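## Task

Get precisely two dominoes into the bin labelled A, with every other item still on the table. No object may stick out over any bin wall, all bins must end up resting flat on the table, and the result only counts if it holds without the robot supporting anything.

## Robot and tools

Robot: two arms, left_arm and right_arm, each with six joints and a parallel gripper. The names are labels only. They do not match the left or right side of any camera image.

Frame: every position in the results uses a single scene frame. The origin sits on the table surface midway between the arms. +x points out across the table, +z points up, and left_arm stands on the +y side. Positions are in metres and orientations are quaternions (w, x, y, z). The printed hand position can be off from the real one, and the error grows when the arm is stretched far.

Gripper geometry: the fingers point along the gripper's +z axis and close along its x axis. The reported end_effector_position is the point between the pads, and the fingertips extend 17.5 mm past it. A flat block reaches about 9 cm from the last joint's axis toward the gripper's -y side and rotates with the gripper. Turning only the last joint moves the pad midpoint around a circle of 25 mm radius.

Tool execute_actions, argument actions: a list that is empty or holds one item.
- Empty list: no new command. It returns the current state together with camera pictures.
- Motion item: {"rows": [...], "steps": n}. There are 1 to 15 rows and n runs from 5 to 15 (default 15). Each step lasts 1/30 s and uses one row. If there are fewer rows than steps, the last row is repeated.
- Wait item: {"steps": n} with n up to 300. It sends nothing and returns once n steps have passed since the previous result, counting the time spent replying.
- Optional pictures: true adds camera images to a motion or wait result.

Each row holds exactly 18 numbers and always covers both arms. Numbers 1-6 are left_arm's absolute joint targets in radians, in this order: shoulder pan, shoulder lift, elbow, wrist 1, wrist 2, wrist 3. These are not offsets. Numbers 7-9 are left_arm's gripper position, force_limit and speed. Numbers 10-18 follow the same layout for right_arm. To leave a gripper unchanged, repeat its last three values, because a 0 there is a real command.

Joint ranges in radians:
- left_arm: pan -3.142..3.142, lift -6.283..6.283, elbow 0.000..3.142, wrists each -6.283..6.283.
- right_arm: pan 0.000..6.283, lift -6.283..6.283, elbow -3.142..0.000, wrists each -6.283..6.283.
A call is refused, and nothing is sent, if a target lies more than 0.010 beyond a limit and also farther out than the joint's current angle. The true limit can differ from the stated one by about 0.010. Targets beyond the true limit are clipped, and the result then reports "joint sent to its limit". That report can refer to an earlier action.

Motion limits: the sent target stays near the measured angle. The allowed lead is 0.394 rad for pan and lift, 0.493 for elbow and 0.69 for each wrist. All targets are also scaled back if they would move the gripper more than 100 mm from its measured spot. Commands are smoothed with a lag of about 0.17 s, so after a big move the arm may not have arrived yet. Between calls the arms keep heading toward the last row. They stop once everything is nearly still or a step is HELD.

Gripper numbers, each from -1 to 1:
- position: +1 opens fully (50 mm gap). At about -0.65 the pads meet. Use -1 to close on an object.
- force_limit: about 20 N at -1, 102 N at 0 and 185 N at +1. The actual force can be up to 17% higher.
- speed: 20 mm/s at -1, 85 at 0 and 150 at +1.
A new force or speed only applies after the position changes by at least 0.01. To soften a grip, open first.

Reading the gripper status: object_status 2 means a closing grip has stopped on something, which is what you want. 0 means moving. 1 means it was blocked while opening. 3 means it reached the target or the pads met, which usually means nothing is held. Any new position resets the status to 0 for a moment. The opening in mm is about (250 - position_measured) x 0.202. A grip made at force_limit -1 keeps reading 2 even if the object slips out, and on a fixed, off-centre object it can fade within a minute.

Other result lines:
- Joint positions and Joint velocities list each arm's joints in column order.
- Wrist force and Wrist torque are sensor readings in the end effector's own axes. They carry an offset of up to about 10 N and noise, and saturate near 200 N. "no reading" is normal.
- "joint command not followed" means a clearance check changed or blocked joint targets.
- HELD marks steps on which your row was not applied.
- MOTOR HOT warns of heat from 70 °C. At 85 °C the arm is braked until it cools.

Faults: if a joint's contact torque reaches its load limit, that arm freezes for 10 s and drops the rest of the call. Limits in N m are 686 for pan and lift, 402 for elbow and 99.5 for each wrist. The same stop happens if any external force reaches 150 N.

Things to avoid: arm-to-arm collisions or pressing, hard pushes, slams, dropping objects, and knocking anything off the table, which fails the task. Items that are held can be tugged briefly, and loose ones may get nudged.

Tool zoom_image: {"camera": name, "region": [x0, y0, x1, y1]}. The region is in pixels with the origin at the top-left and can be at most 504x504. It returns a closer view of that camera's latest image. Cameras, each 896x504: cam_head_left, cam_head_right, cam_left_wrist, cam_right_wrist.

Tool finished_scene: {"scene": number} ends the current scene and cannot be undone. The scene is then judged, and the result gives the next task. Only call it after every gripper has let go and the dominoes rest inside the bin on their own.

Suggested order: look first, locate the dominoes and the bin, then grasp, lift, carry, lower, release and retreat, checking the pictures along the way. The simulation keeps running while you reply.

Each tool is called after "Emit:" by a JSON object that holds its "op" and its "data".

## Session

Emit:
{"op": "execute_actions", "data": {"actions": []}}

Emit:
{"op": "zoom_image", "data": {"camera": "cam_head_left", "region": [280, 220, 620, 410]}}

Scene clock: 0.00 s of 4800.00 s.
left_arm: end_effector_position=(+0.7978, +0.6823, +0.1248) position_measured=3 object_status=3 end_effector_quat_wxyz=(-0.269, +0.308, +0.824, -0.391) end_effector_velocity=(-0.000, +0.000, -0.000) end_effector_angular_velocity=(+0.001, +0.001, -0.000) | right_arm: end_effector_position=(+0.3127, -0.9922, +0.2158) position_measured=3 object_status=3 end_effector_quat_wxyz=(-0.000, +0.995, -0.104, -0.001) end_effector_velocity=(-0.000, -0.000, -0.000) end_effector_angular_velocity=(-0.001, +0.000, +0.000)
Joint positions: left_arm=[-0.219 -0.957  1.769 -1.593 -2.244 -0.798] | right_arm=[ 3.225 -0.977 -2.717 -1.02   1.572  1.987]
Joint velocities: left_arm=[ 0.     0.     0.     0.     0.001 -0.   ] | right_arm=[ 0.     0.    -0.    -0.    -0.001 -0.   ]
Wrist force (N, on the end effector, along its own x y z axes, offset not removed): no reading
Wrist torque (N m, same axes, about the end effector's origin, offset not removed): no reading

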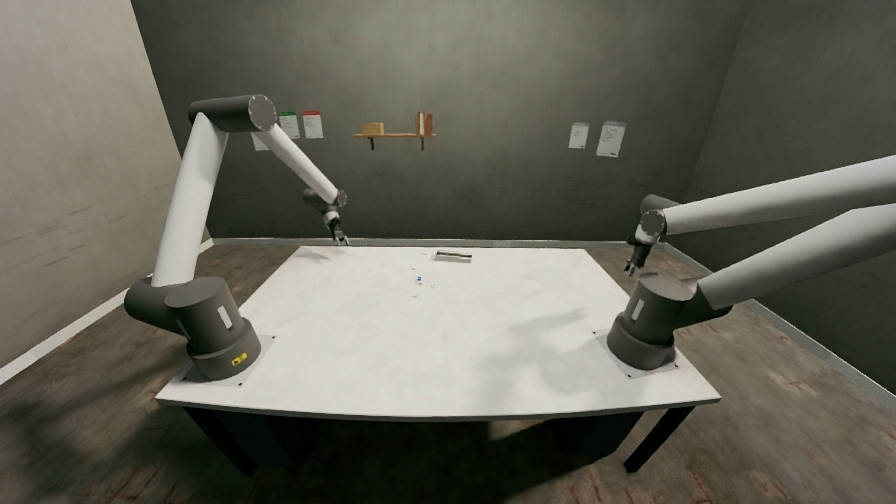

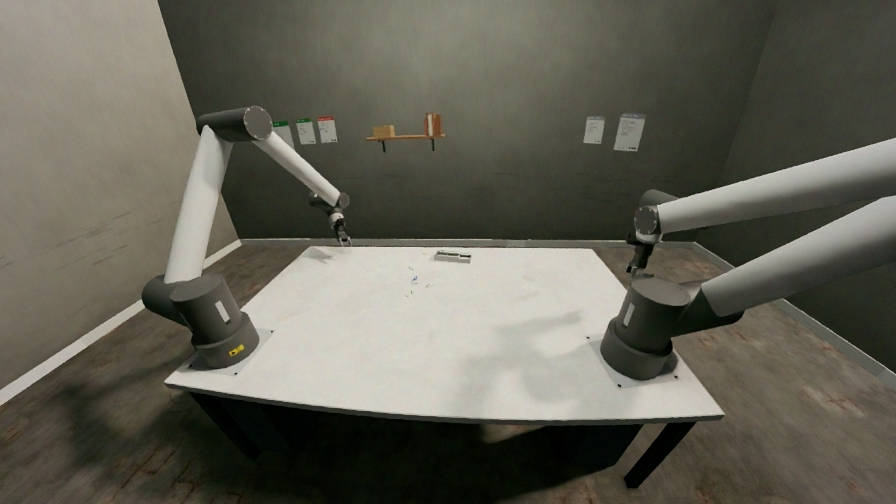

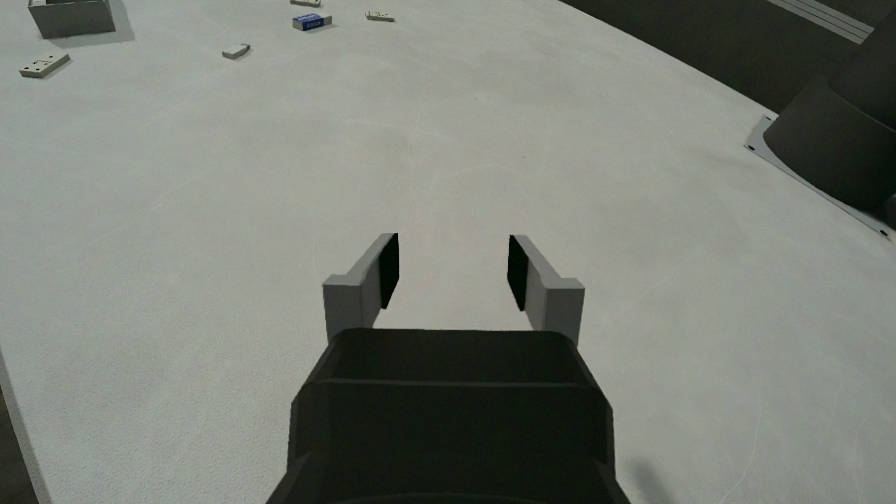

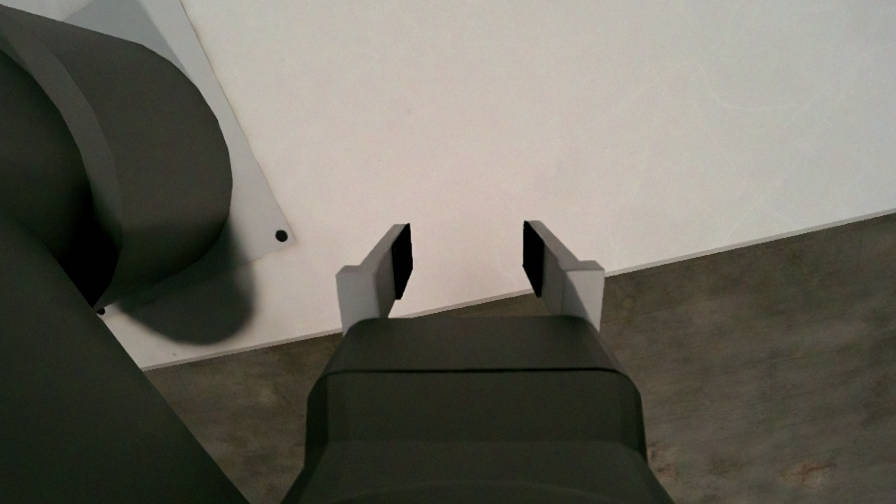

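Region (280, 220, 620, 410) of cam_head_left's 896x504 image, scaled by 1.482, with more detail than that image has; it fills the top 282 rows of this view, and the rest is white.

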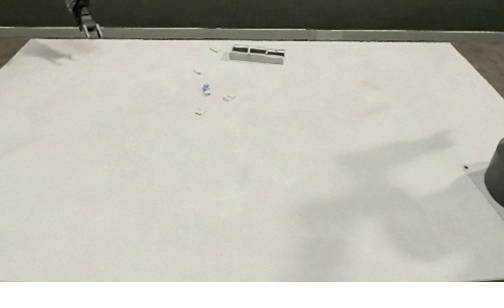

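Emit:
{"op": "execute_actions", "data": {"actions": [{"rows":[[-0.219,-0.957,1.769,-1.593,-2.244,-0.798,1,-0.6,0.5,4.3275,-2.0315,-1.917,-0.763,1.571,5.052,1,-0.6,0.5]]}]}}

Emit:
{"op": "execute_actions", "data": {"actions": [{"steps":75}], "pictures": true}}

Scene clock: 0.67 s of 4800.00 s.
left_arm: end_effector_position=(+0.7981, +0.6822, +0.1253) position_measured=3 object_status=3 end_effector_quat_wxyz=(-0.269, +0.309, +0.825, -0.391) end_effector_velocity=(+0.002, -0.001, +0.001) end_effector_angular_velocity=(-0.001, -0.002, -0.001) | right_arm: end_effector_position=(+0.4410, -0.9191, +0.2960) position_measured=3 object_status=3 end_effector_quat_wxyz=(-0.020, +0.989, -0.140, +0.039) end_effector_velocity=(+0.421, +0.296, +0.265) end_effector_angular_velocity=(+0.140, -0.250, -0.260)
Joint positions: left_arm=[-0.219 -0.957  1.769 -1.593 -2.244 -0.798] | right_arm=[ 3.332 -1.085 -2.584 -0.955  1.572  2.167]
Joint velocities: left_arm=[-0.001  0.    -0.002  0.001 -0.001  0.001] | right_arm=[ 0.373 -0.373  0.462  0.192 -0.001  0.635]
Wrist force (N, on the end effector, along its own x y z axes, offset not removed): left_arm=[0.1 -4.8 6.1] | right_arm=[-0.4 1.9 -1.2]
Wrist torque (N m, same axes, about the end effector's origin, offset not removed): left_arm=[-0.17 -0.06 -0.65] | right_arm=[0.44 -0.05 0.55]
Steps of this call (steps 1 to 10: nothing new was sent; steps 11 to 20: the first 10 steps of this action). Readings (joint positions | what the end effector reports):
11: left_arm=[-0.219 -0.957 1.769 -1.593 -2.244 -0.798] | right_arm=[3.225 -0.977 -2.716 -1.020 1.572 1.987] | left_arm position_measured=3 object_status=3 | right_arm position_measured=3 object_status=3
12: left_arm=[-0.219 -0.957 1.769 -1.593 -2.244 -0.798] | right_arm=[3.232 -0.984 -2.709 -1.015 1.572 1.995] | left_arm position_measured=3 object_status=3 | right_arm position_measured=3 object_status=3
14: left_arm=[-0.219 -0.957 1.769 -1.593 -2.244 -0.798] | right_arm=[3.258 -1.010 -2.677 -0.998 1.572 2.038] | left_arm position_measured=3 object_status=3 | right_arm position_measured=3 object_status=3
18: left_arm=[-0.219 -0.957 1.769 -1.593 -2.244 -0.798] | right_arm=[3.307 -1.060 -2.616 -0.968 1.572 2.124] | left_arm position_measured=3 object_status=3 | right_arm position_measured=3 object_status=3
20: the state above

Scene clock: 3.17 s of 4800.00 s.
left_arm: end_effector_position=(+0.7981, +0.6821, +0.1254) position_measured=3 object_status=3 end_effector_quat_wxyz=(-0.269, +0.309, +0.824, -0.391) end_effector_velocity=(-0.001, +0.000, +0.001) end_effector_angular_velocity=(+0.000, +0.002, -0.000) | right_arm: end_effector_position=(+0.4620, +0.0641, +0.1308) position_measured=3 object_status=3 end_effector_quat_wxyz=(+0.000, -0.482, +0.876, +0.001) end_effector_velocity=(-0.013, +0.000, -0.006) end_effector_angular_velocity=(-0.003, +0.000, -0.345)
Joint positions: left_arm=[-0.219 -0.957  1.769 -1.593 -2.244 -0.798] | right_arm=[ 4.326 -2.031 -1.917 -0.763  1.571  5.016]
Joint velocities: left_arm=[-0.    -0.001  0.001  0.002  0.     0.001] | right_arm=[ 0.01  -0.009  0.004  0.002 -0.001  0.355]
Wrist force (N, on the end effector, along its own x y z axes, offset not removed): left_arm=[0.6 -10.6 -0.8] | right_arm=[-2.5 -0.9 -0.3]
Wrist torque (N m, same axes, about the end effector's origin, offset not removed): left_arm=[-1.51 0.06 -0.58] | right_arm=[-0.10 0.34 0.56]
Kept back: nothing.
Steps of this call (steps 1 to 5: the last 5 steps of your previous action; steps 6 to 75: the robot went on to your last target). Readings (joint positions | what the end effector reports):
1: left_arm=[-0.219 -0.957 1.769 -1.593 -2.244 -0.798] | right_arm=[3.345 -1.097 -2.569 -0.948 1.572 2.188] | left_arm position_measured=3 object_status=3 | right_arm position_measured=3 object_status=3
2: left_arm=[-0.219 -0.957 1.769 -1.593 -2.244 -0.798] | right_arm=[3.357 -1.110 -2.553 -0.942 1.572 2.210] | left_arm position_measured=3 object_status=3 | right_arm position_measured=3 object_status=3
4: left_arm=[-0.219 -0.957 1.769 -1.593 -2.244 -0.798] | right_arm=[3.383 -1.135 -2.522 -0.930 1.572 2.253] | left_arm position_measured=3 object_status=3 | right_arm position_measured=3 object_status=3
8: left_arm=[-0.219 -0.957 1.769 -1.593 -2.244 -0.798] | right_arm=[3.433 -1.185 -2.459 -0.909 1.572 2.340] | left_arm position_measured=3 object_status=3 | right_arm position_measured=3 object_status=3
75: the state above

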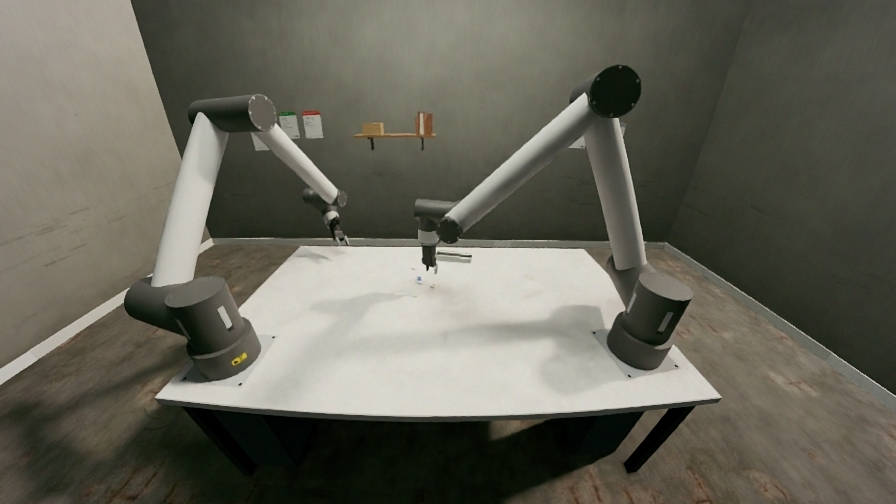

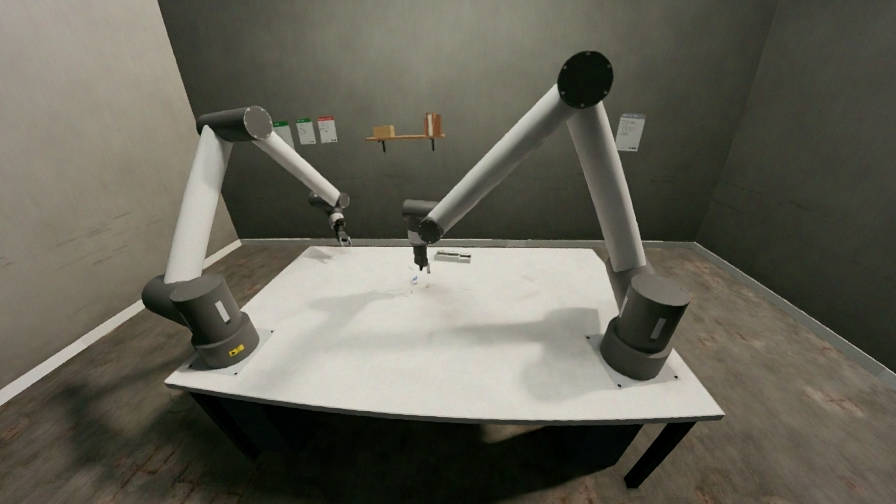

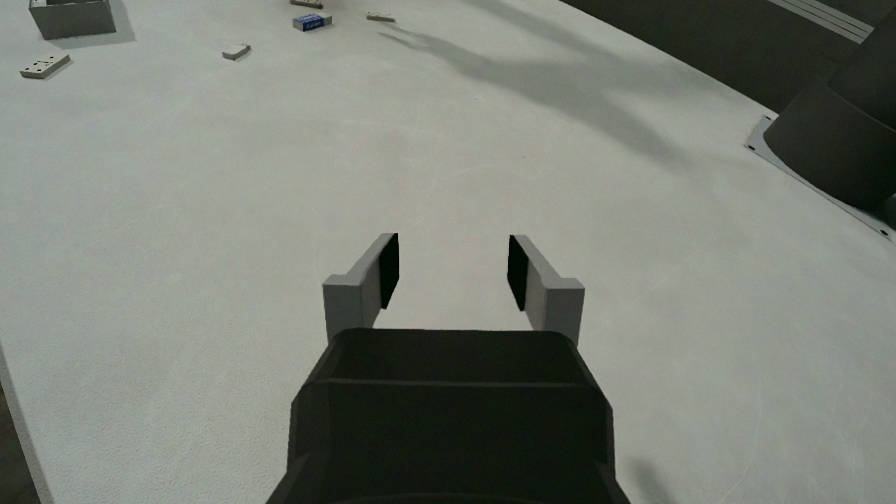

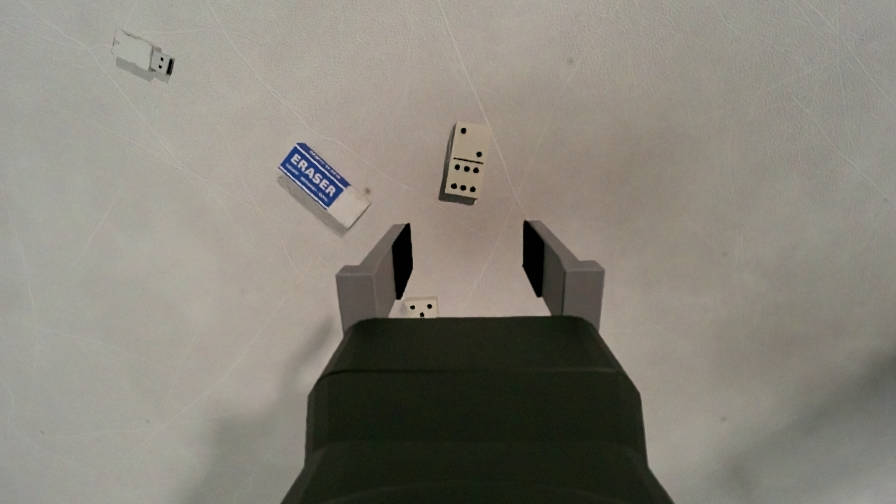

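Emit:
{"op": "execute_actions", "data": {"actions": [{"rows":[[-0.219,-0.957,1.769,-1.593,-2.244,-0.798,1,-0.6,0.5,4.295,-2.1126,-1.9445,-0.655,1.571,5.15,1,-0.6,0.5]],"steps":9}]}}

Emit:
{"op": "execute_actions", "data": {"actions": [{"rows":[[-0.219,-0.957,1.769,-1.593,-2.244,-0.798,1,-0.6,0.5,4.295,-2.1377,-1.9508,-0.6235,1.571,5.15,1,-0.6,0.5]],"steps":13}], "pictures": true}}

Emit:
{"op": "execute_actions", "data": {"actions": [{"rows":[[-0.219,-0.957,1.769,-1.593,-2.244,-0.798,1,-0.6,0.5,4.295,-2.1377,-1.9508,-0.6235,1.571,5.15,-1,-0.6,0.5]]}]}}

Scene clock: 3.63 s of 4800.00 s.
left_arm: end_effector_position=(+0.7981, +0.6821, +0.1254) position_measured=3 object_status=3 end_effector_quat_wxyz=(-0.269, +0.309, +0.824, -0.391) end_effector_velocity=(-0.000, -0.000, +0.001) end_effector_angular_velocity=(+0.000, -0.001, -0.001) | right_arm: end_effector_position=(+0.4758, +0.0544, +0.0873) position_measured=3 object_status=3 end_effector_quat_wxyz=(-0.001, -0.438, +0.899, -0.001) end_effector_velocity=(+0.137, -0.063, -0.421) end_effector_angular_velocity=(+0.024, -0.009, -0.651)
Joint positions: left_arm=[-0.219 -0.957  1.769 -1.593 -2.244 -0.798] | right_arm=[ 4.31  -2.071 -1.931 -0.713  1.571  5.098]
Joint velocities: left_arm=[-0.    -0.001 -0.     0.     0.     0.   ] | right_arm=[-0.148 -0.409 -0.128  0.563 -0.001  0.503]
Wrist force (N, on the end effector, along its own x y z axes, offset not removed): left_arm=[0.6 -10.7 4.8] | right_arm=[-6.8 -5.2 9.7]
Wrist torque (N m, same axes, about the end effector's origin, offset not removed): left_arm=[-1.39 0.02 -0.57] | right_arm=[-0.75 1.01 0.68]
Steps of this call (steps 1 to 10: the robot went on to your last target; steps 11 to 14: the first 4 steps of this action). Readings (joint positions | what the end effector reports):
11: left_arm=[-0.219 -0.957 1.769 -1.593 -2.244 -0.798] | right_arm=[4.327 -2.032 -1.917 -0.763 1.571 5.052] | left_arm position_measured=3 object_status=3 | right_arm position_measured=3 object_status=3
12: left_arm=[-0.219 -0.957 1.769 -1.593 -2.244 -0.798] | right_arm=[4.323 -2.039 -1.921 -0.754 1.571 5.060] | left_arm position_measured=3 object_status=3 | right_arm position_measured=3 object_status=3
14: the state above

Scene clock: 4.07 s of 4800.00 s.
left_arm: end_effector_position=(+0.7981, +0.6821, +0.1254) position_measured=3 object_status=3 end_effector_quat_wxyz=(-0.269, +0.309, +0.824, -0.391) end_effector_velocity=(+0.000, -0.000, +0.000) end_effector_angular_velocity=(-0.000, +0.000, +0.000) | right_arm: end_effector_position=(+0.4896, +0.0472, +0.0234) position_measured=3 object_status=3 end_effector_quat_wxyz=(-0.000, -0.408, +0.913, +0.000) end_effector_velocity=(+0.002, -0.001, -0.036) end_effector_angular_velocity=(+0.002, +0.001, -0.010)
Joint positions: left_arm=[-0.219 -0.957  1.769 -1.593 -2.244 -0.798] | right_arm=[ 4.295 -2.134 -1.95  -0.628  1.571  5.149]
Joint velocities: left_arm=[ 0. -0. -0.  0. -0.  0.] | right_arm=[-0.002 -0.036 -0.009  0.047  0.001  0.007]
Wrist force (N, on the end effector, along its own x y z axes, offset not removed): left_arm=[-2.6 -9.3 3.1] | right_arm=[-2.6 1.8 2.5]
Wrist torque (N m, same axes, about the end effector's origin, offset not removed): left_arm=[-1.10 0.59 -0.47] | right_arm=[0.47 0.26 0.64]
Steps of this call (steps 1 to 5: the last 5 steps of your previous action; steps 6 to 13: the first 8 steps of this action). Readings (joint positions | what the end effector reports):
6: left_arm=[-0.219 -0.957 1.769 -1.593 -2.244 -0.798] | right_arm=[4.297 -2.107 -1.943 -0.663 1.571 5.143] | left_arm position_measured=3 object_status=3 | right_arm position_measured=3 object_status=3
7: left_arm=[-0.219 -0.957 1.769 -1.593 -2.244 -0.798] | right_arm=[4.297 -2.113 -1.944 -0.656 1.571 5.145] | left_arm position_measured=3 object_status=3 | right_arm position_measured=3 object_status=3
9: left_arm=[-0.219 -0.957 1.769 -1.593 -2.244 -0.798] | right_arm=[4.296 -2.124 -1.947 -0.641 1.571 5.147] | left_arm position_measured=3 object_status=3 | right_arm position_measured=3 object_status=3
13: the state above

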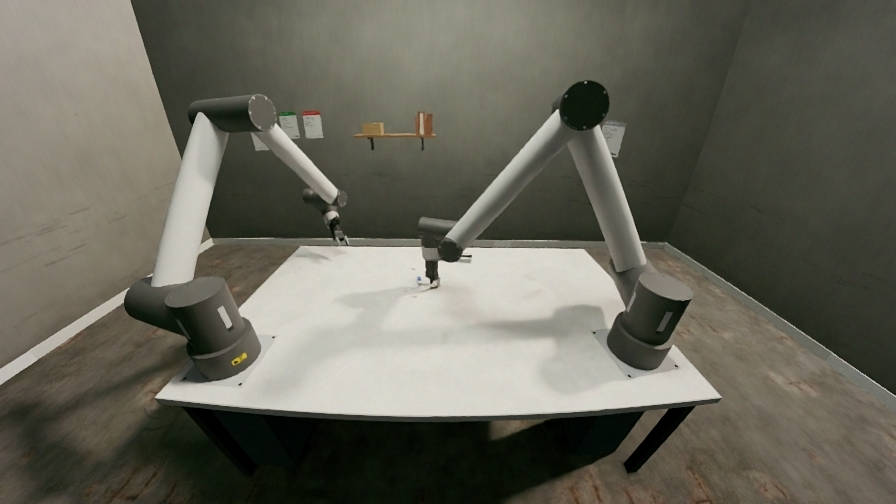

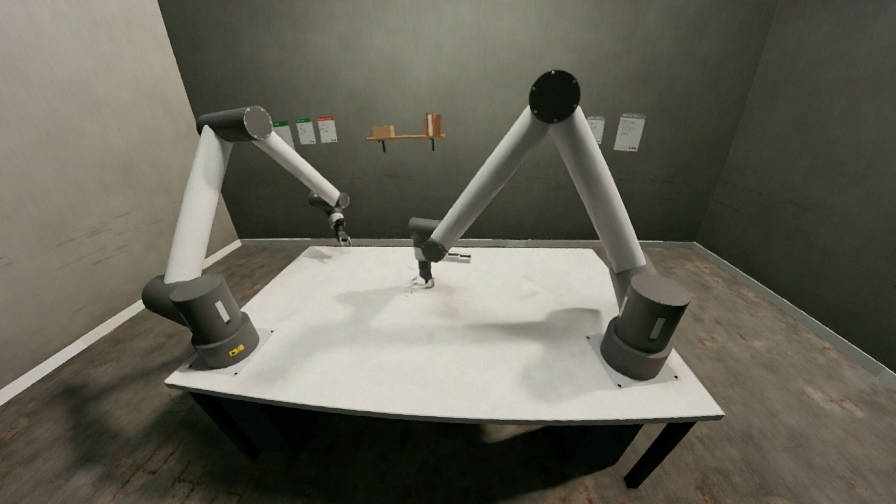

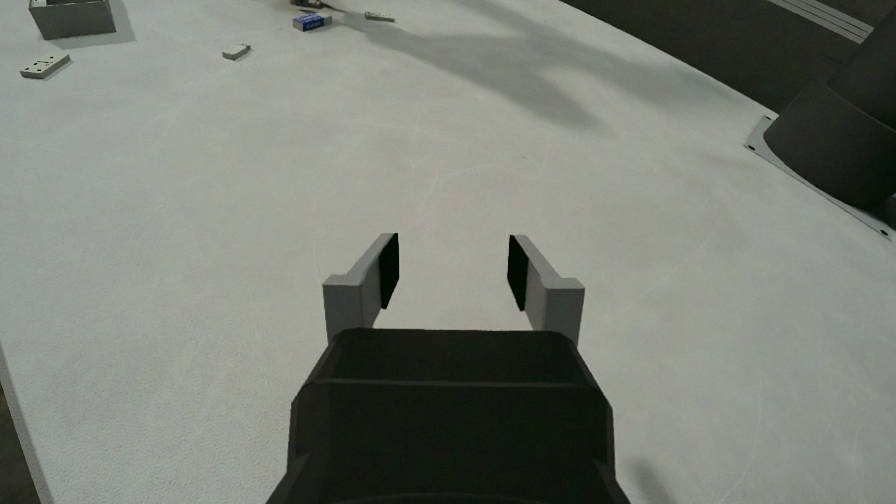

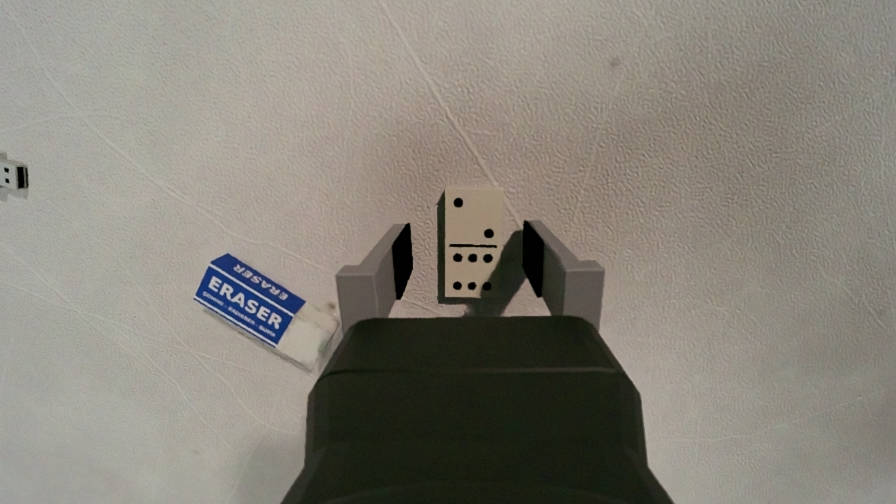

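Scene clock: 4.57 s of 4800.00 s.
left_arm: end_effector_position=(+0.7981, +0.6821, +0.1254) position_measured=3 object_status=3 end_effector_quat_wxyz=(-0.269, +0.309, +0.824, -0.391) end_effector_velocity=(-0.001, -0.000, -0.001) end_effector_angular_velocity=(-0.001, +0.002, +0.002) | right_arm: end_effector_position=(+0.4898, +0.0471, +0.0199) position_measured=136 object_status=0 end_effector_quat_wxyz=(+0.000, -0.408, +0.913, +0.000) end_effector_velocity=(-0.000, -0.000, -0.001) end_effector_angular_velocity=(-0.001, +0.001, -0.000)
Joint positions: left_arm=[-0.219 -0.957  1.769 -1.593 -2.244 -0.798] | right_arm=[ 4.295 -2.138 -1.951 -0.624  1.571  5.15 ]
Joint velocities: left_arm=[ 0.     0.001  0.001  0.    -0.002 -0.   ] | right_arm=[-0.    -0.001 -0.     0.     0.001 -0.   ]
Wrist force (N, on the end effector, along its own x y z axes, offset not removed): left_arm=[-4.5 -7.8 4.8] | right_arm=[-2.4 -0.4 -2.3]
Wrist torque (N m, same axes, about the end effector's origin, offset not removed): left_arm=[-0.76 1.00 -0.44] | right_arm=[-0.17 0.42 0.64]
Steps of this call (steps 1 to 5: the last 5 steps of your previous action; steps 6 to 15: the first 10 steps of this action). Readings (joint positions | what the end effector reports):
6: left_arm=[-0.219 -0.957 1.769 -1.593 -2.244 -0.798] | right_arm=[4.295 -2.137 -1.951 -0.624 1.571 5.150] | left_arm position_measured=3 object_status=3 | right_arm position_measured=13 object_status=0
7: left_arm=[-0.219 -0.957 1.769 -1.593 -2.244 -0.798] | right_arm=[4.295 -2.137 -1.951 -0.624 1.571 5.150] | left_arm position_measured=3 object_status=3 | right_arm position_measured=32 object_status=0
9: left_arm=[-0.219 -0.957 1.769 -1.593 -2.244 -0.798] | right_arm=[4.295 -2.137 -1.951 -0.624 1.571 5.150] | left_arm position_measured=3 object_status=3 | right_arm position_measured=71 object_status=0
13: left_arm=[-0.219 -0.957 1.769 -1.593 -2.244 -0.798] | right_arm=[4.295 -2.138 -1.951 -0.624 1.571 5.150] | left_arm position_measured=3 object_status=3 | right_arm position_measured=136 object_status=0
15: the state above

Emit:
{"op": "execute_actions", "data": {"actions": [{"rows":[[-0.219,-0.957,1.769,-1.593,-2.244,-0.798,1,-0.6,0.5,4.295,-2.07,-1.93,-0.712,1.571,5.15,-1,-0.6,0.5]],"steps":5}]}}

Emit:
{"op": "execute_actions", "data": {"actions": [{"rows":[[-0.219,-0.957,1.769,-1.593,-2.244,-0.798,1,-0.6,0.5,4.0115,-2.086,-1.819,-0.807,1.571,4.306,-1,-0.6,0.5]]}]}}

Emit:
{"op": "execute_actions", "data": {"actions": [{"steps":25}], "pictures": true}}

Scene clock: 4.83 s of 4800.00 s.
left_arm: end_effector_position=(+0.7981, +0.6821, +0.1254) position_measured=3 object_status=3 end_effector_quat_wxyz=(-0.269, +0.309, +0.824, -0.391) end_effector_velocity=(+0.001, -0.000, +0.000) end_effector_angular_velocity=(+0.000, -0.003, -0.001) | right_arm: end_effector_position=(+0.4898, +0.0471, +0.0198) position_measured=136 object_status=2 end_effector_quat_wxyz=(+0.000, -0.408, +0.913, +0.000) end_effector_velocity=(+0.000, -0.001, -0.000) end_effector_angular_velocity=(-0.002, -0.000, +0.000)
Joint positions: left_arm=[-0.219 -0.957  1.769 -1.593 -2.244 -0.798] | right_arm=[ 4.295 -2.138 -1.951 -0.623  1.571  5.15 ]
Joint velocities: left_arm=[-0.    -0.    -0.001 -0.001  0.001  0.   ] | right_arm=[-0.     0.    -0.001 -0.001 -0.001 -0.   ]
Wrist force (N, on the end effector, along its own x y z axes, offset not removed): left_arm=[-0.8 -10.5 -1.0] | right_arm=[2.6 1.5 -5.4]
Wrist torque (N m, same axes, about the end effector's origin, offset not removed): left_arm=[-1.51 0.24 -0.68] | right_arm=[0.23 -0.40 0.66]
Kept back: the last 5 steps of this action.
Steps of this call (steps 1 to 5: the last 5 steps of your previous action; steps 6 to 8: the robot went on to your last target). Readings (joint positions | what the end effector reports):
1: left_arm=[-0.219 -0.957 1.769 -1.593 -2.244 -0.798] | right_arm=[4.295 -2.138 -1.951 -0.624 1.571 5.150] | left_arm position_measured=3 object_status=3 | right_arm position_measured=136 object_status=0
2: left_arm=[-0.219 -0.957 1.769 -1.593 -2.244 -0.798] | right_arm=[4.295 -2.138 -1.951 -0.624 1.571 5.150] | left_arm position_measured=3 object_status=3 | right_arm position_measured=136 object_status=0
4: left_arm=[-0.219 -0.957 1.769 -1.593 -2.244 -0.798] | right_arm=[4.295 -2.138 -1.951 -0.624 1.571 5.150] | left_arm position_measured=3 object_status=3 | right_arm position_measured=136 object_status=2
8: the state above

Scene clock: 5.33 s of 4800.00 s.
left_arm: end_effector_position=(+0.7981, +0.6821, +0.1254) position_measured=3 object_status=3 end_effector_quat_wxyz=(-0.269, +0.309, +0.824, -0.391) end_effector_velocity=(+0.000, +0.000, -0.001) end_effector_angular_velocity=(-0.000, -0.001, -0.000) | right_arm: end_effector_position=(+0.6446, -0.0010, +0.1035) position_measured=136 object_status=2 end_effector_quat_wxyz=(+0.000, -0.509, +0.861, +0.000) end_effector_velocity=(+0.527, -0.213, +0.105) end_effector_angular_velocity=(-0.001, -0.001, +1.112)
Joint positions: left_arm=[-0.219 -0.957  1.769 -1.593 -2.244 -0.798] | right_arm=[ 4.144 -2.086 -1.871 -0.754  1.571  4.771]
Joint velocities: left_arm=[ 0.     0.001  0.    -0.001  0.     0.   ] | right_arm=[-0.522 -0.     0.21  -0.21   0.    -1.634]
Wrist force (N, on the end effector, along its own x y z axes, offset not removed): left_arm=[0.7 -5.7 6.3] | right_arm=[-4.2 1.8 -2.2]
Wrist torque (N m, same axes, about the end effector's origin, offset not removed): left_arm=[-0.38 -0.02 -0.65] | right_arm=[0.31 0.64 0.62]
Steps of this call (steps 1 to 5: the last 5 steps of your previous action; steps 6 to 15: the first 10 steps of this action). Readings (joint positions | what the end effector reports):
6: left_arm=[-0.219 -0.957 1.769 -1.593 -2.244 -0.798] | right_arm=[4.295 -2.088 -1.935 -0.688 1.571 5.150] | left_arm position_measured=3 object_status=3 | right_arm position_measured=136 object_status=2
7: left_arm=[-0.219 -0.957 1.769 -1.593 -2.244 -0.798] | right_arm=[4.287 -2.086 -1.929 -0.696 1.571 5.141] | left_arm position_measured=3 object_status=3 | right_arm position_measured=136 object_status=2
9: left_arm=[-0.219 -0.957 1.769 -1.593 -2.244 -0.798] | right_arm=[4.250 -2.086 -1.914 -0.711 1.571 5.074] | left_arm position_measured=3 object_status=3 | right_arm position_measured=136 object_status=2
13: left_arm=[-0.219 -0.957 1.769 -1.593 -2.244 -0.798] | right_arm=[4.180 -2.086 -1.885 -0.740 1.571 4.880] | left_arm position_measured=3 object_status=3 | right_arm position_measured=136 object_status=2
15: the state above

Scene clock: 6.17 s of 4800.00 s.
left_arm: end_effector_position=(+0.7981, +0.6821, +0.1254) position_measured=3 object_status=3 end_effector_quat_wxyz=(-0.269, +0.309, +0.824, -0.391) end_effector_velocity=(+0.001, +0.000, +0.000) end_effector_angular_velocity=(-0.000, -0.002, -0.000) | right_arm: end_effector_position=(+0.7745, -0.0642, +0.1303) position_measured=136 object_status=2 end_effector_quat_wxyz=(+0.000, -0.644, +0.765, +0.000) end_effector_velocity=(+0.001, -0.001, -0.000) end_effector_angular_velocity=(-0.001, -0.001, +0.002)
Joint positions: left_arm=[-0.219 -0.957  1.769 -1.593 -2.244 -0.798] | right_arm=[ 4.012 -2.086 -1.819 -0.807  1.571  4.306]
Joint velocities: left_arm=[ 0.    -0.    -0.001 -0.001  0.     0.   ] | right_arm=[-0.001 -0.    -0.    -0.001 -0.002 -0.003]
Wrist force (N, on the end effector, along its own x y z axes, offset not removed): left_arm=[-1.4 -6.4 5.2] | right_arm=[-2.5 1.3 2.6]
Wrist torque (N m, same axes, about the end effector's origin, offset not removed): left_arm=[-0.57 0.40 -0.52] | right_arm=[0.22 0.30 0.69]
Kept back: nothing.
Steps of this call (steps 1 to 5: the last 5 steps of your previous action; steps 6 to 25: the robot went on to your last target). Readings (joint positions | what the end effector reports):
1: left_arm=[-0.219 -0.957 1.769 -1.593 -2.244 -0.798] | right_arm=[4.127 -2.086 -1.864 -0.761 1.571 4.716] | left_arm position_measured=3 object_status=3 | right_arm position_measured=136 object_status=2
2: left_arm=[-0.219 -0.957 1.769 -1.593 -2.244 -0.798] | right_arm=[4.109 -2.086 -1.857 -0.769 1.571 4.660] | left_arm position_measured=3 object_status=3 | right_arm position_measured=136 object_status=2
4: left_arm=[-0.219 -0.957 1.769 -1.593 -2.244 -0.798] | right_arm=[4.074 -2.086 -1.843 -0.783 1.571 4.546] | left_arm position_measured=3 object_status=3 | right_arm position_measured=136 object_status=2
8: left_arm=[-0.219 -0.957 1.769 -1.593 -2.244 -0.798] | right_arm=[4.029 -2.086 -1.826 -0.800 1.571 4.376] | left_arm position_measured=3 object_status=3 | right_arm position_measured=136 object_status=2
25: the state above

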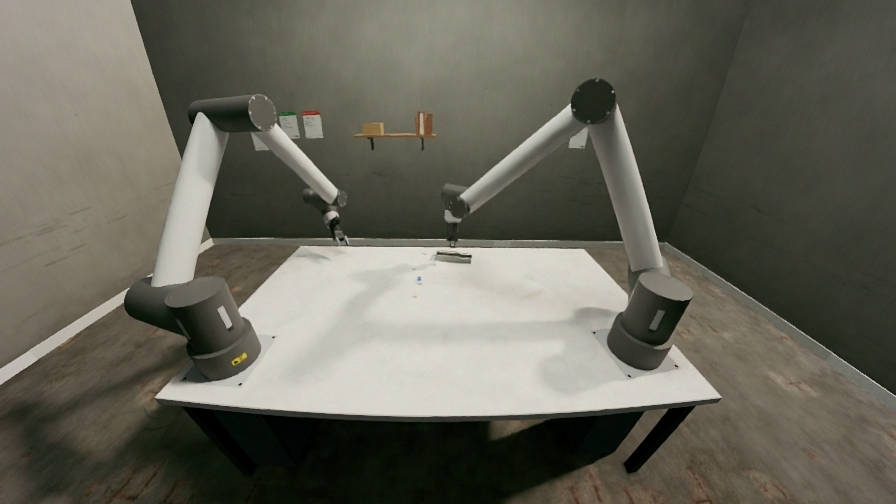

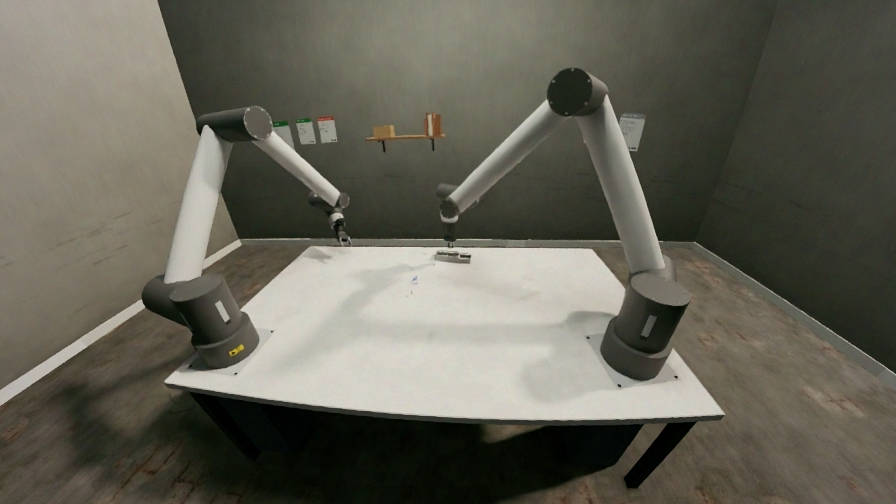

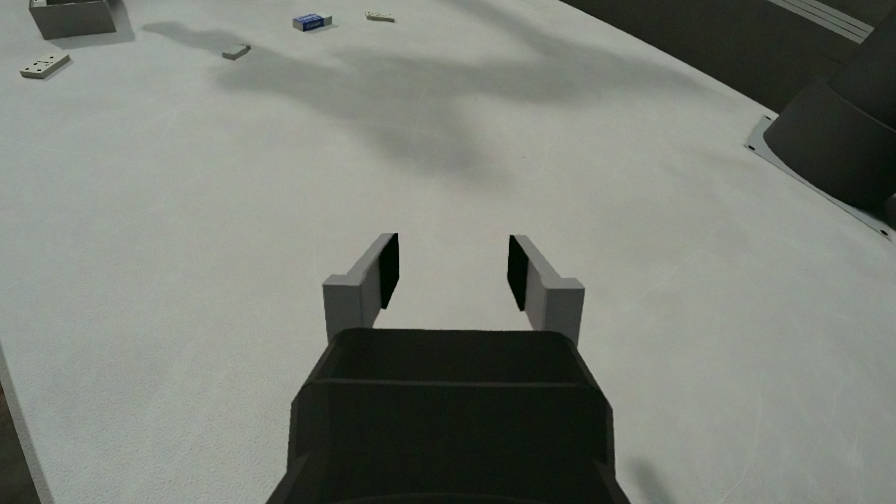

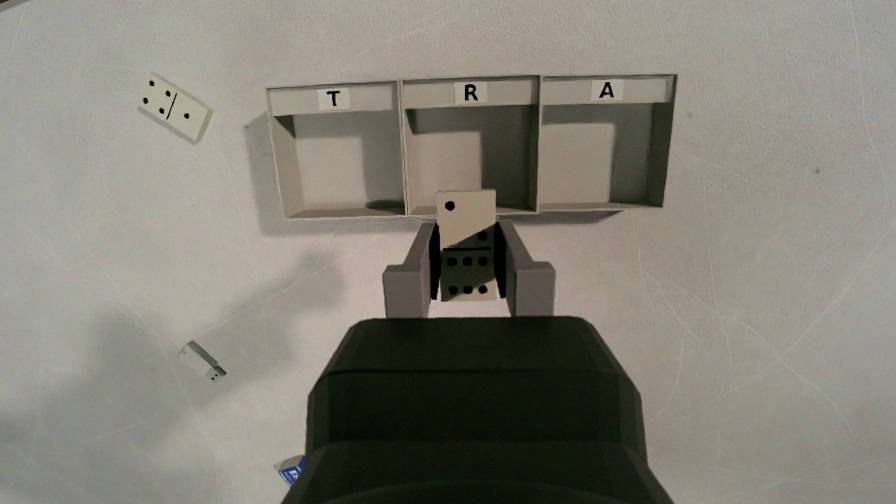

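Emit:
{"op": "execute_actions", "data": {"actions": [{"rows":[[-0.219,-0.957,1.769,-1.593,-2.244,-0.798,1,-0.6,0.5,3.948,-2.0817,-1.9073,-0.723,1.571,4.23,-1,-0.6,0.5]]}]}}

Emit:
{"op": "execute_actions", "data": {"actions": [{"steps":8}], "pictures": true}}

Scene clock: 6.90 s of 4800.00 s.
left_arm: end_effector_position=(+0.7981, +0.6821, +0.1254) position_measured=3 object_status=3 end_effector_quat_wxyz=(-0.269, +0.309, +0.824, -0.391) end_effector_velocity=(-0.001, +0.001, -0.001) end_effector_angular_velocity=(+0.002, -0.000, -0.001) | right_arm: end_effector_position=(+0.7959, -0.1467, +0.0925) position_measured=136 object_status=2 end_effector_quat_wxyz=(+0.000, -0.649, +0.761, +0.000) end_effector_velocity=(+0.011, -0.061, -0.028) end_effector_angular_velocity=(+0.000, +0.001, +0.010)
Joint positions: left_arm=[-0.219 -0.957  1.769 -1.593 -2.244 -0.798] | right_arm=[ 3.952 -2.082 -1.901 -0.729  1.571  4.235]
Joint velocities: left_arm=[-0.    -0.     0.001 -0.001  0.002 -0.   ] | right_arm=[-0.043  0.003 -0.062  0.059  0.001 -0.052]
Wrist force (N, on the end effector, along its own x y z axes, offset not removed): left_arm=[-0.5 -10.5 0.6] | right_arm=[-0.1 1.0 2.3]
Wrist torque (N m, same axes, about the end effector's origin, offset not removed): left_arm=[-1.44 0.20 -0.55] | right_arm=[0.25 -0.15 0.57]
Steps of this call (steps 1 to 12: the robot went on to your last target; steps 13 to 22: the first 10 steps of this action). Readings (joint positions | what the end effector reports):
13: left_arm=[-0.219 -0.957 1.769 -1.593 -2.244 -0.798] | right_arm=[4.011 -2.086 -1.819 -0.807 1.571 4.306] | left_arm position_measured=3 object_status=3 | right_arm position_measured=136 object_status=2
14: left_arm=[-0.219 -0.957 1.769 -1.593 -2.244 -0.798] | right_arm=[4.004 -2.085 -1.827 -0.799 1.571 4.298] | left_arm position_measured=3 object_status=3 | right_arm position_measured=136 object_status=2
16: left_arm=[-0.219 -0.957 1.769 -1.593 -2.244 -0.798] | right_arm=[3.979 -2.084 -1.861 -0.766 1.571 4.268] | left_arm position_measured=3 object_status=3 | right_arm position_measured=136 object_status=2
20: left_arm=[-0.219 -0.957 1.769 -1.593 -2.244 -0.798] | right_arm=[3.956 -2.082 -1.895 -0.735 1.571 4.240] | left_arm position_measured=3 object_status=3 | right_arm position_measured=136 object_status=2
22: the state above

Scene clock: 7.17 s of 4800.00 s.
left_arm: end_effector_position=(+0.7981, +0.6821, +0.1254) position_measured=3 object_status=3 end_effector_quat_wxyz=(-0.269, +0.309, +0.824, -0.391) end_effector_velocity=(-0.000, -0.000, +0.001) end_effector_angular_velocity=(-0.001, -0.000, +0.001) | right_arm: end_effector_position=(+0.7969, -0.1522, +0.0900) position_measured=136 object_status=2 end_effector_quat_wxyz=(+0.000, -0.649, +0.761, +0.000) end_effector_velocity=(-0.000, -0.004, -0.002) end_effector_angular_velocity=(+0.000, +0.001, +0.002)
Joint positions: left_arm=[-0.219 -0.957  1.769 -1.593 -2.244 -0.798] | right_arm=[ 3.948 -2.082 -1.907 -0.723  1.571  4.23 ]
Joint velocities: left_arm=[-0.    -0.002  0.001  0.001 -0.001  0.   ] | right_arm=[-0.003  0.    -0.005  0.004  0.001 -0.004]
Wrist force (N, on the end effector, along its own x y z axes, offset not removed): left_arm=[-0.6 -10.9 1.7] | right_arm=[-2.5 -0.4 3.0]
Wrist torque (N m, same axes, about the end effector's origin, offset not removed): left_arm=[-1.55 0.33 -0.59] | right_arm=[-0.12 0.19 0.63]
Kept back: nothing.
Steps of this call (steps 1 to 5: the last 5 steps of your previous action; steps 6 to 8: the robot went on to your last target). Readings (joint positions | what the end effector reports):
1: left_arm=[-0.219 -0.957 1.769 -1.593 -2.244 -0.798] | right_arm=[3.951 -2.082 -1.903 -0.727 1.571 4.234] | left_arm position_measured=3 object_status=3 | right_arm position_measured=136 object_status=2
2: left_arm=[-0.219 -0.957 1.769 -1.593 -2.244 -0.798] | right_arm=[3.950 -2.082 -1.904 -0.726 1.571 4.233] | left_arm position_measured=3 object_status=3 | right_arm position_measured=136 object_status=2
4: left_arm=[-0.219 -0.957 1.769 -1.593 -2.244 -0.798] | right_arm=[3.949 -2.082 -1.906 -0.725 1.571 4.231] | left_arm position_measured=3 object_status=3 | right_arm position_measured=136 object_status=2
8: the state above

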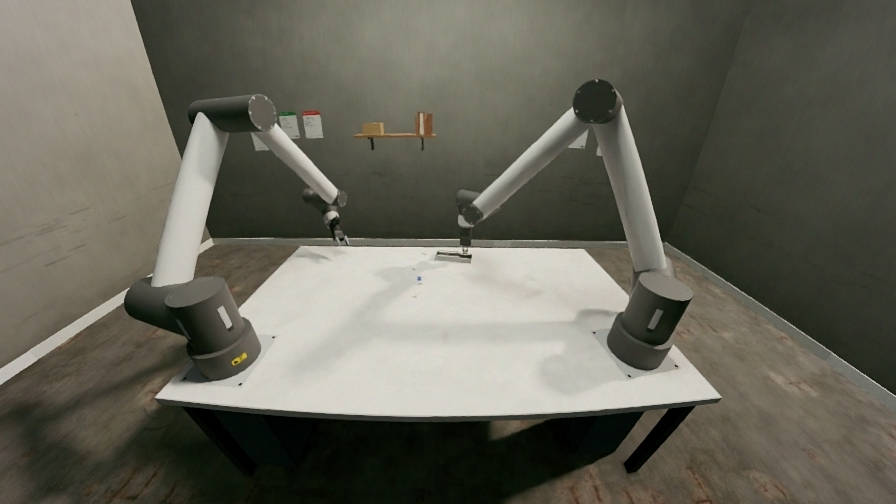

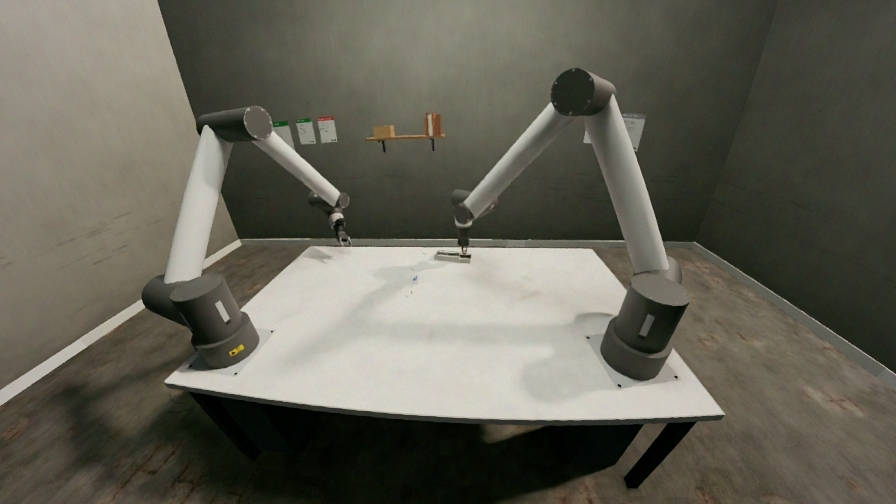

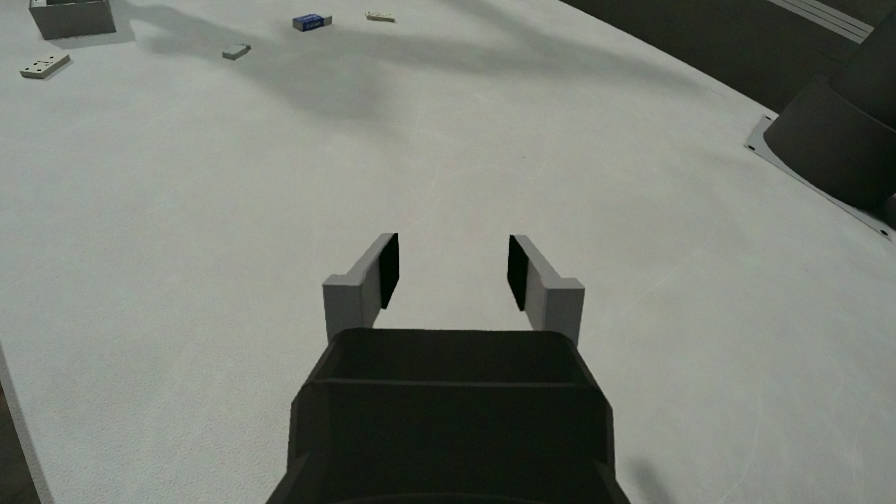

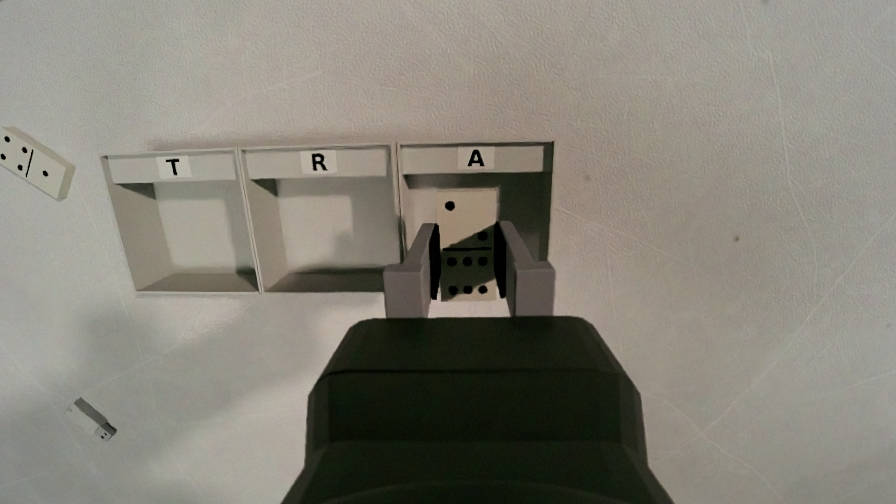

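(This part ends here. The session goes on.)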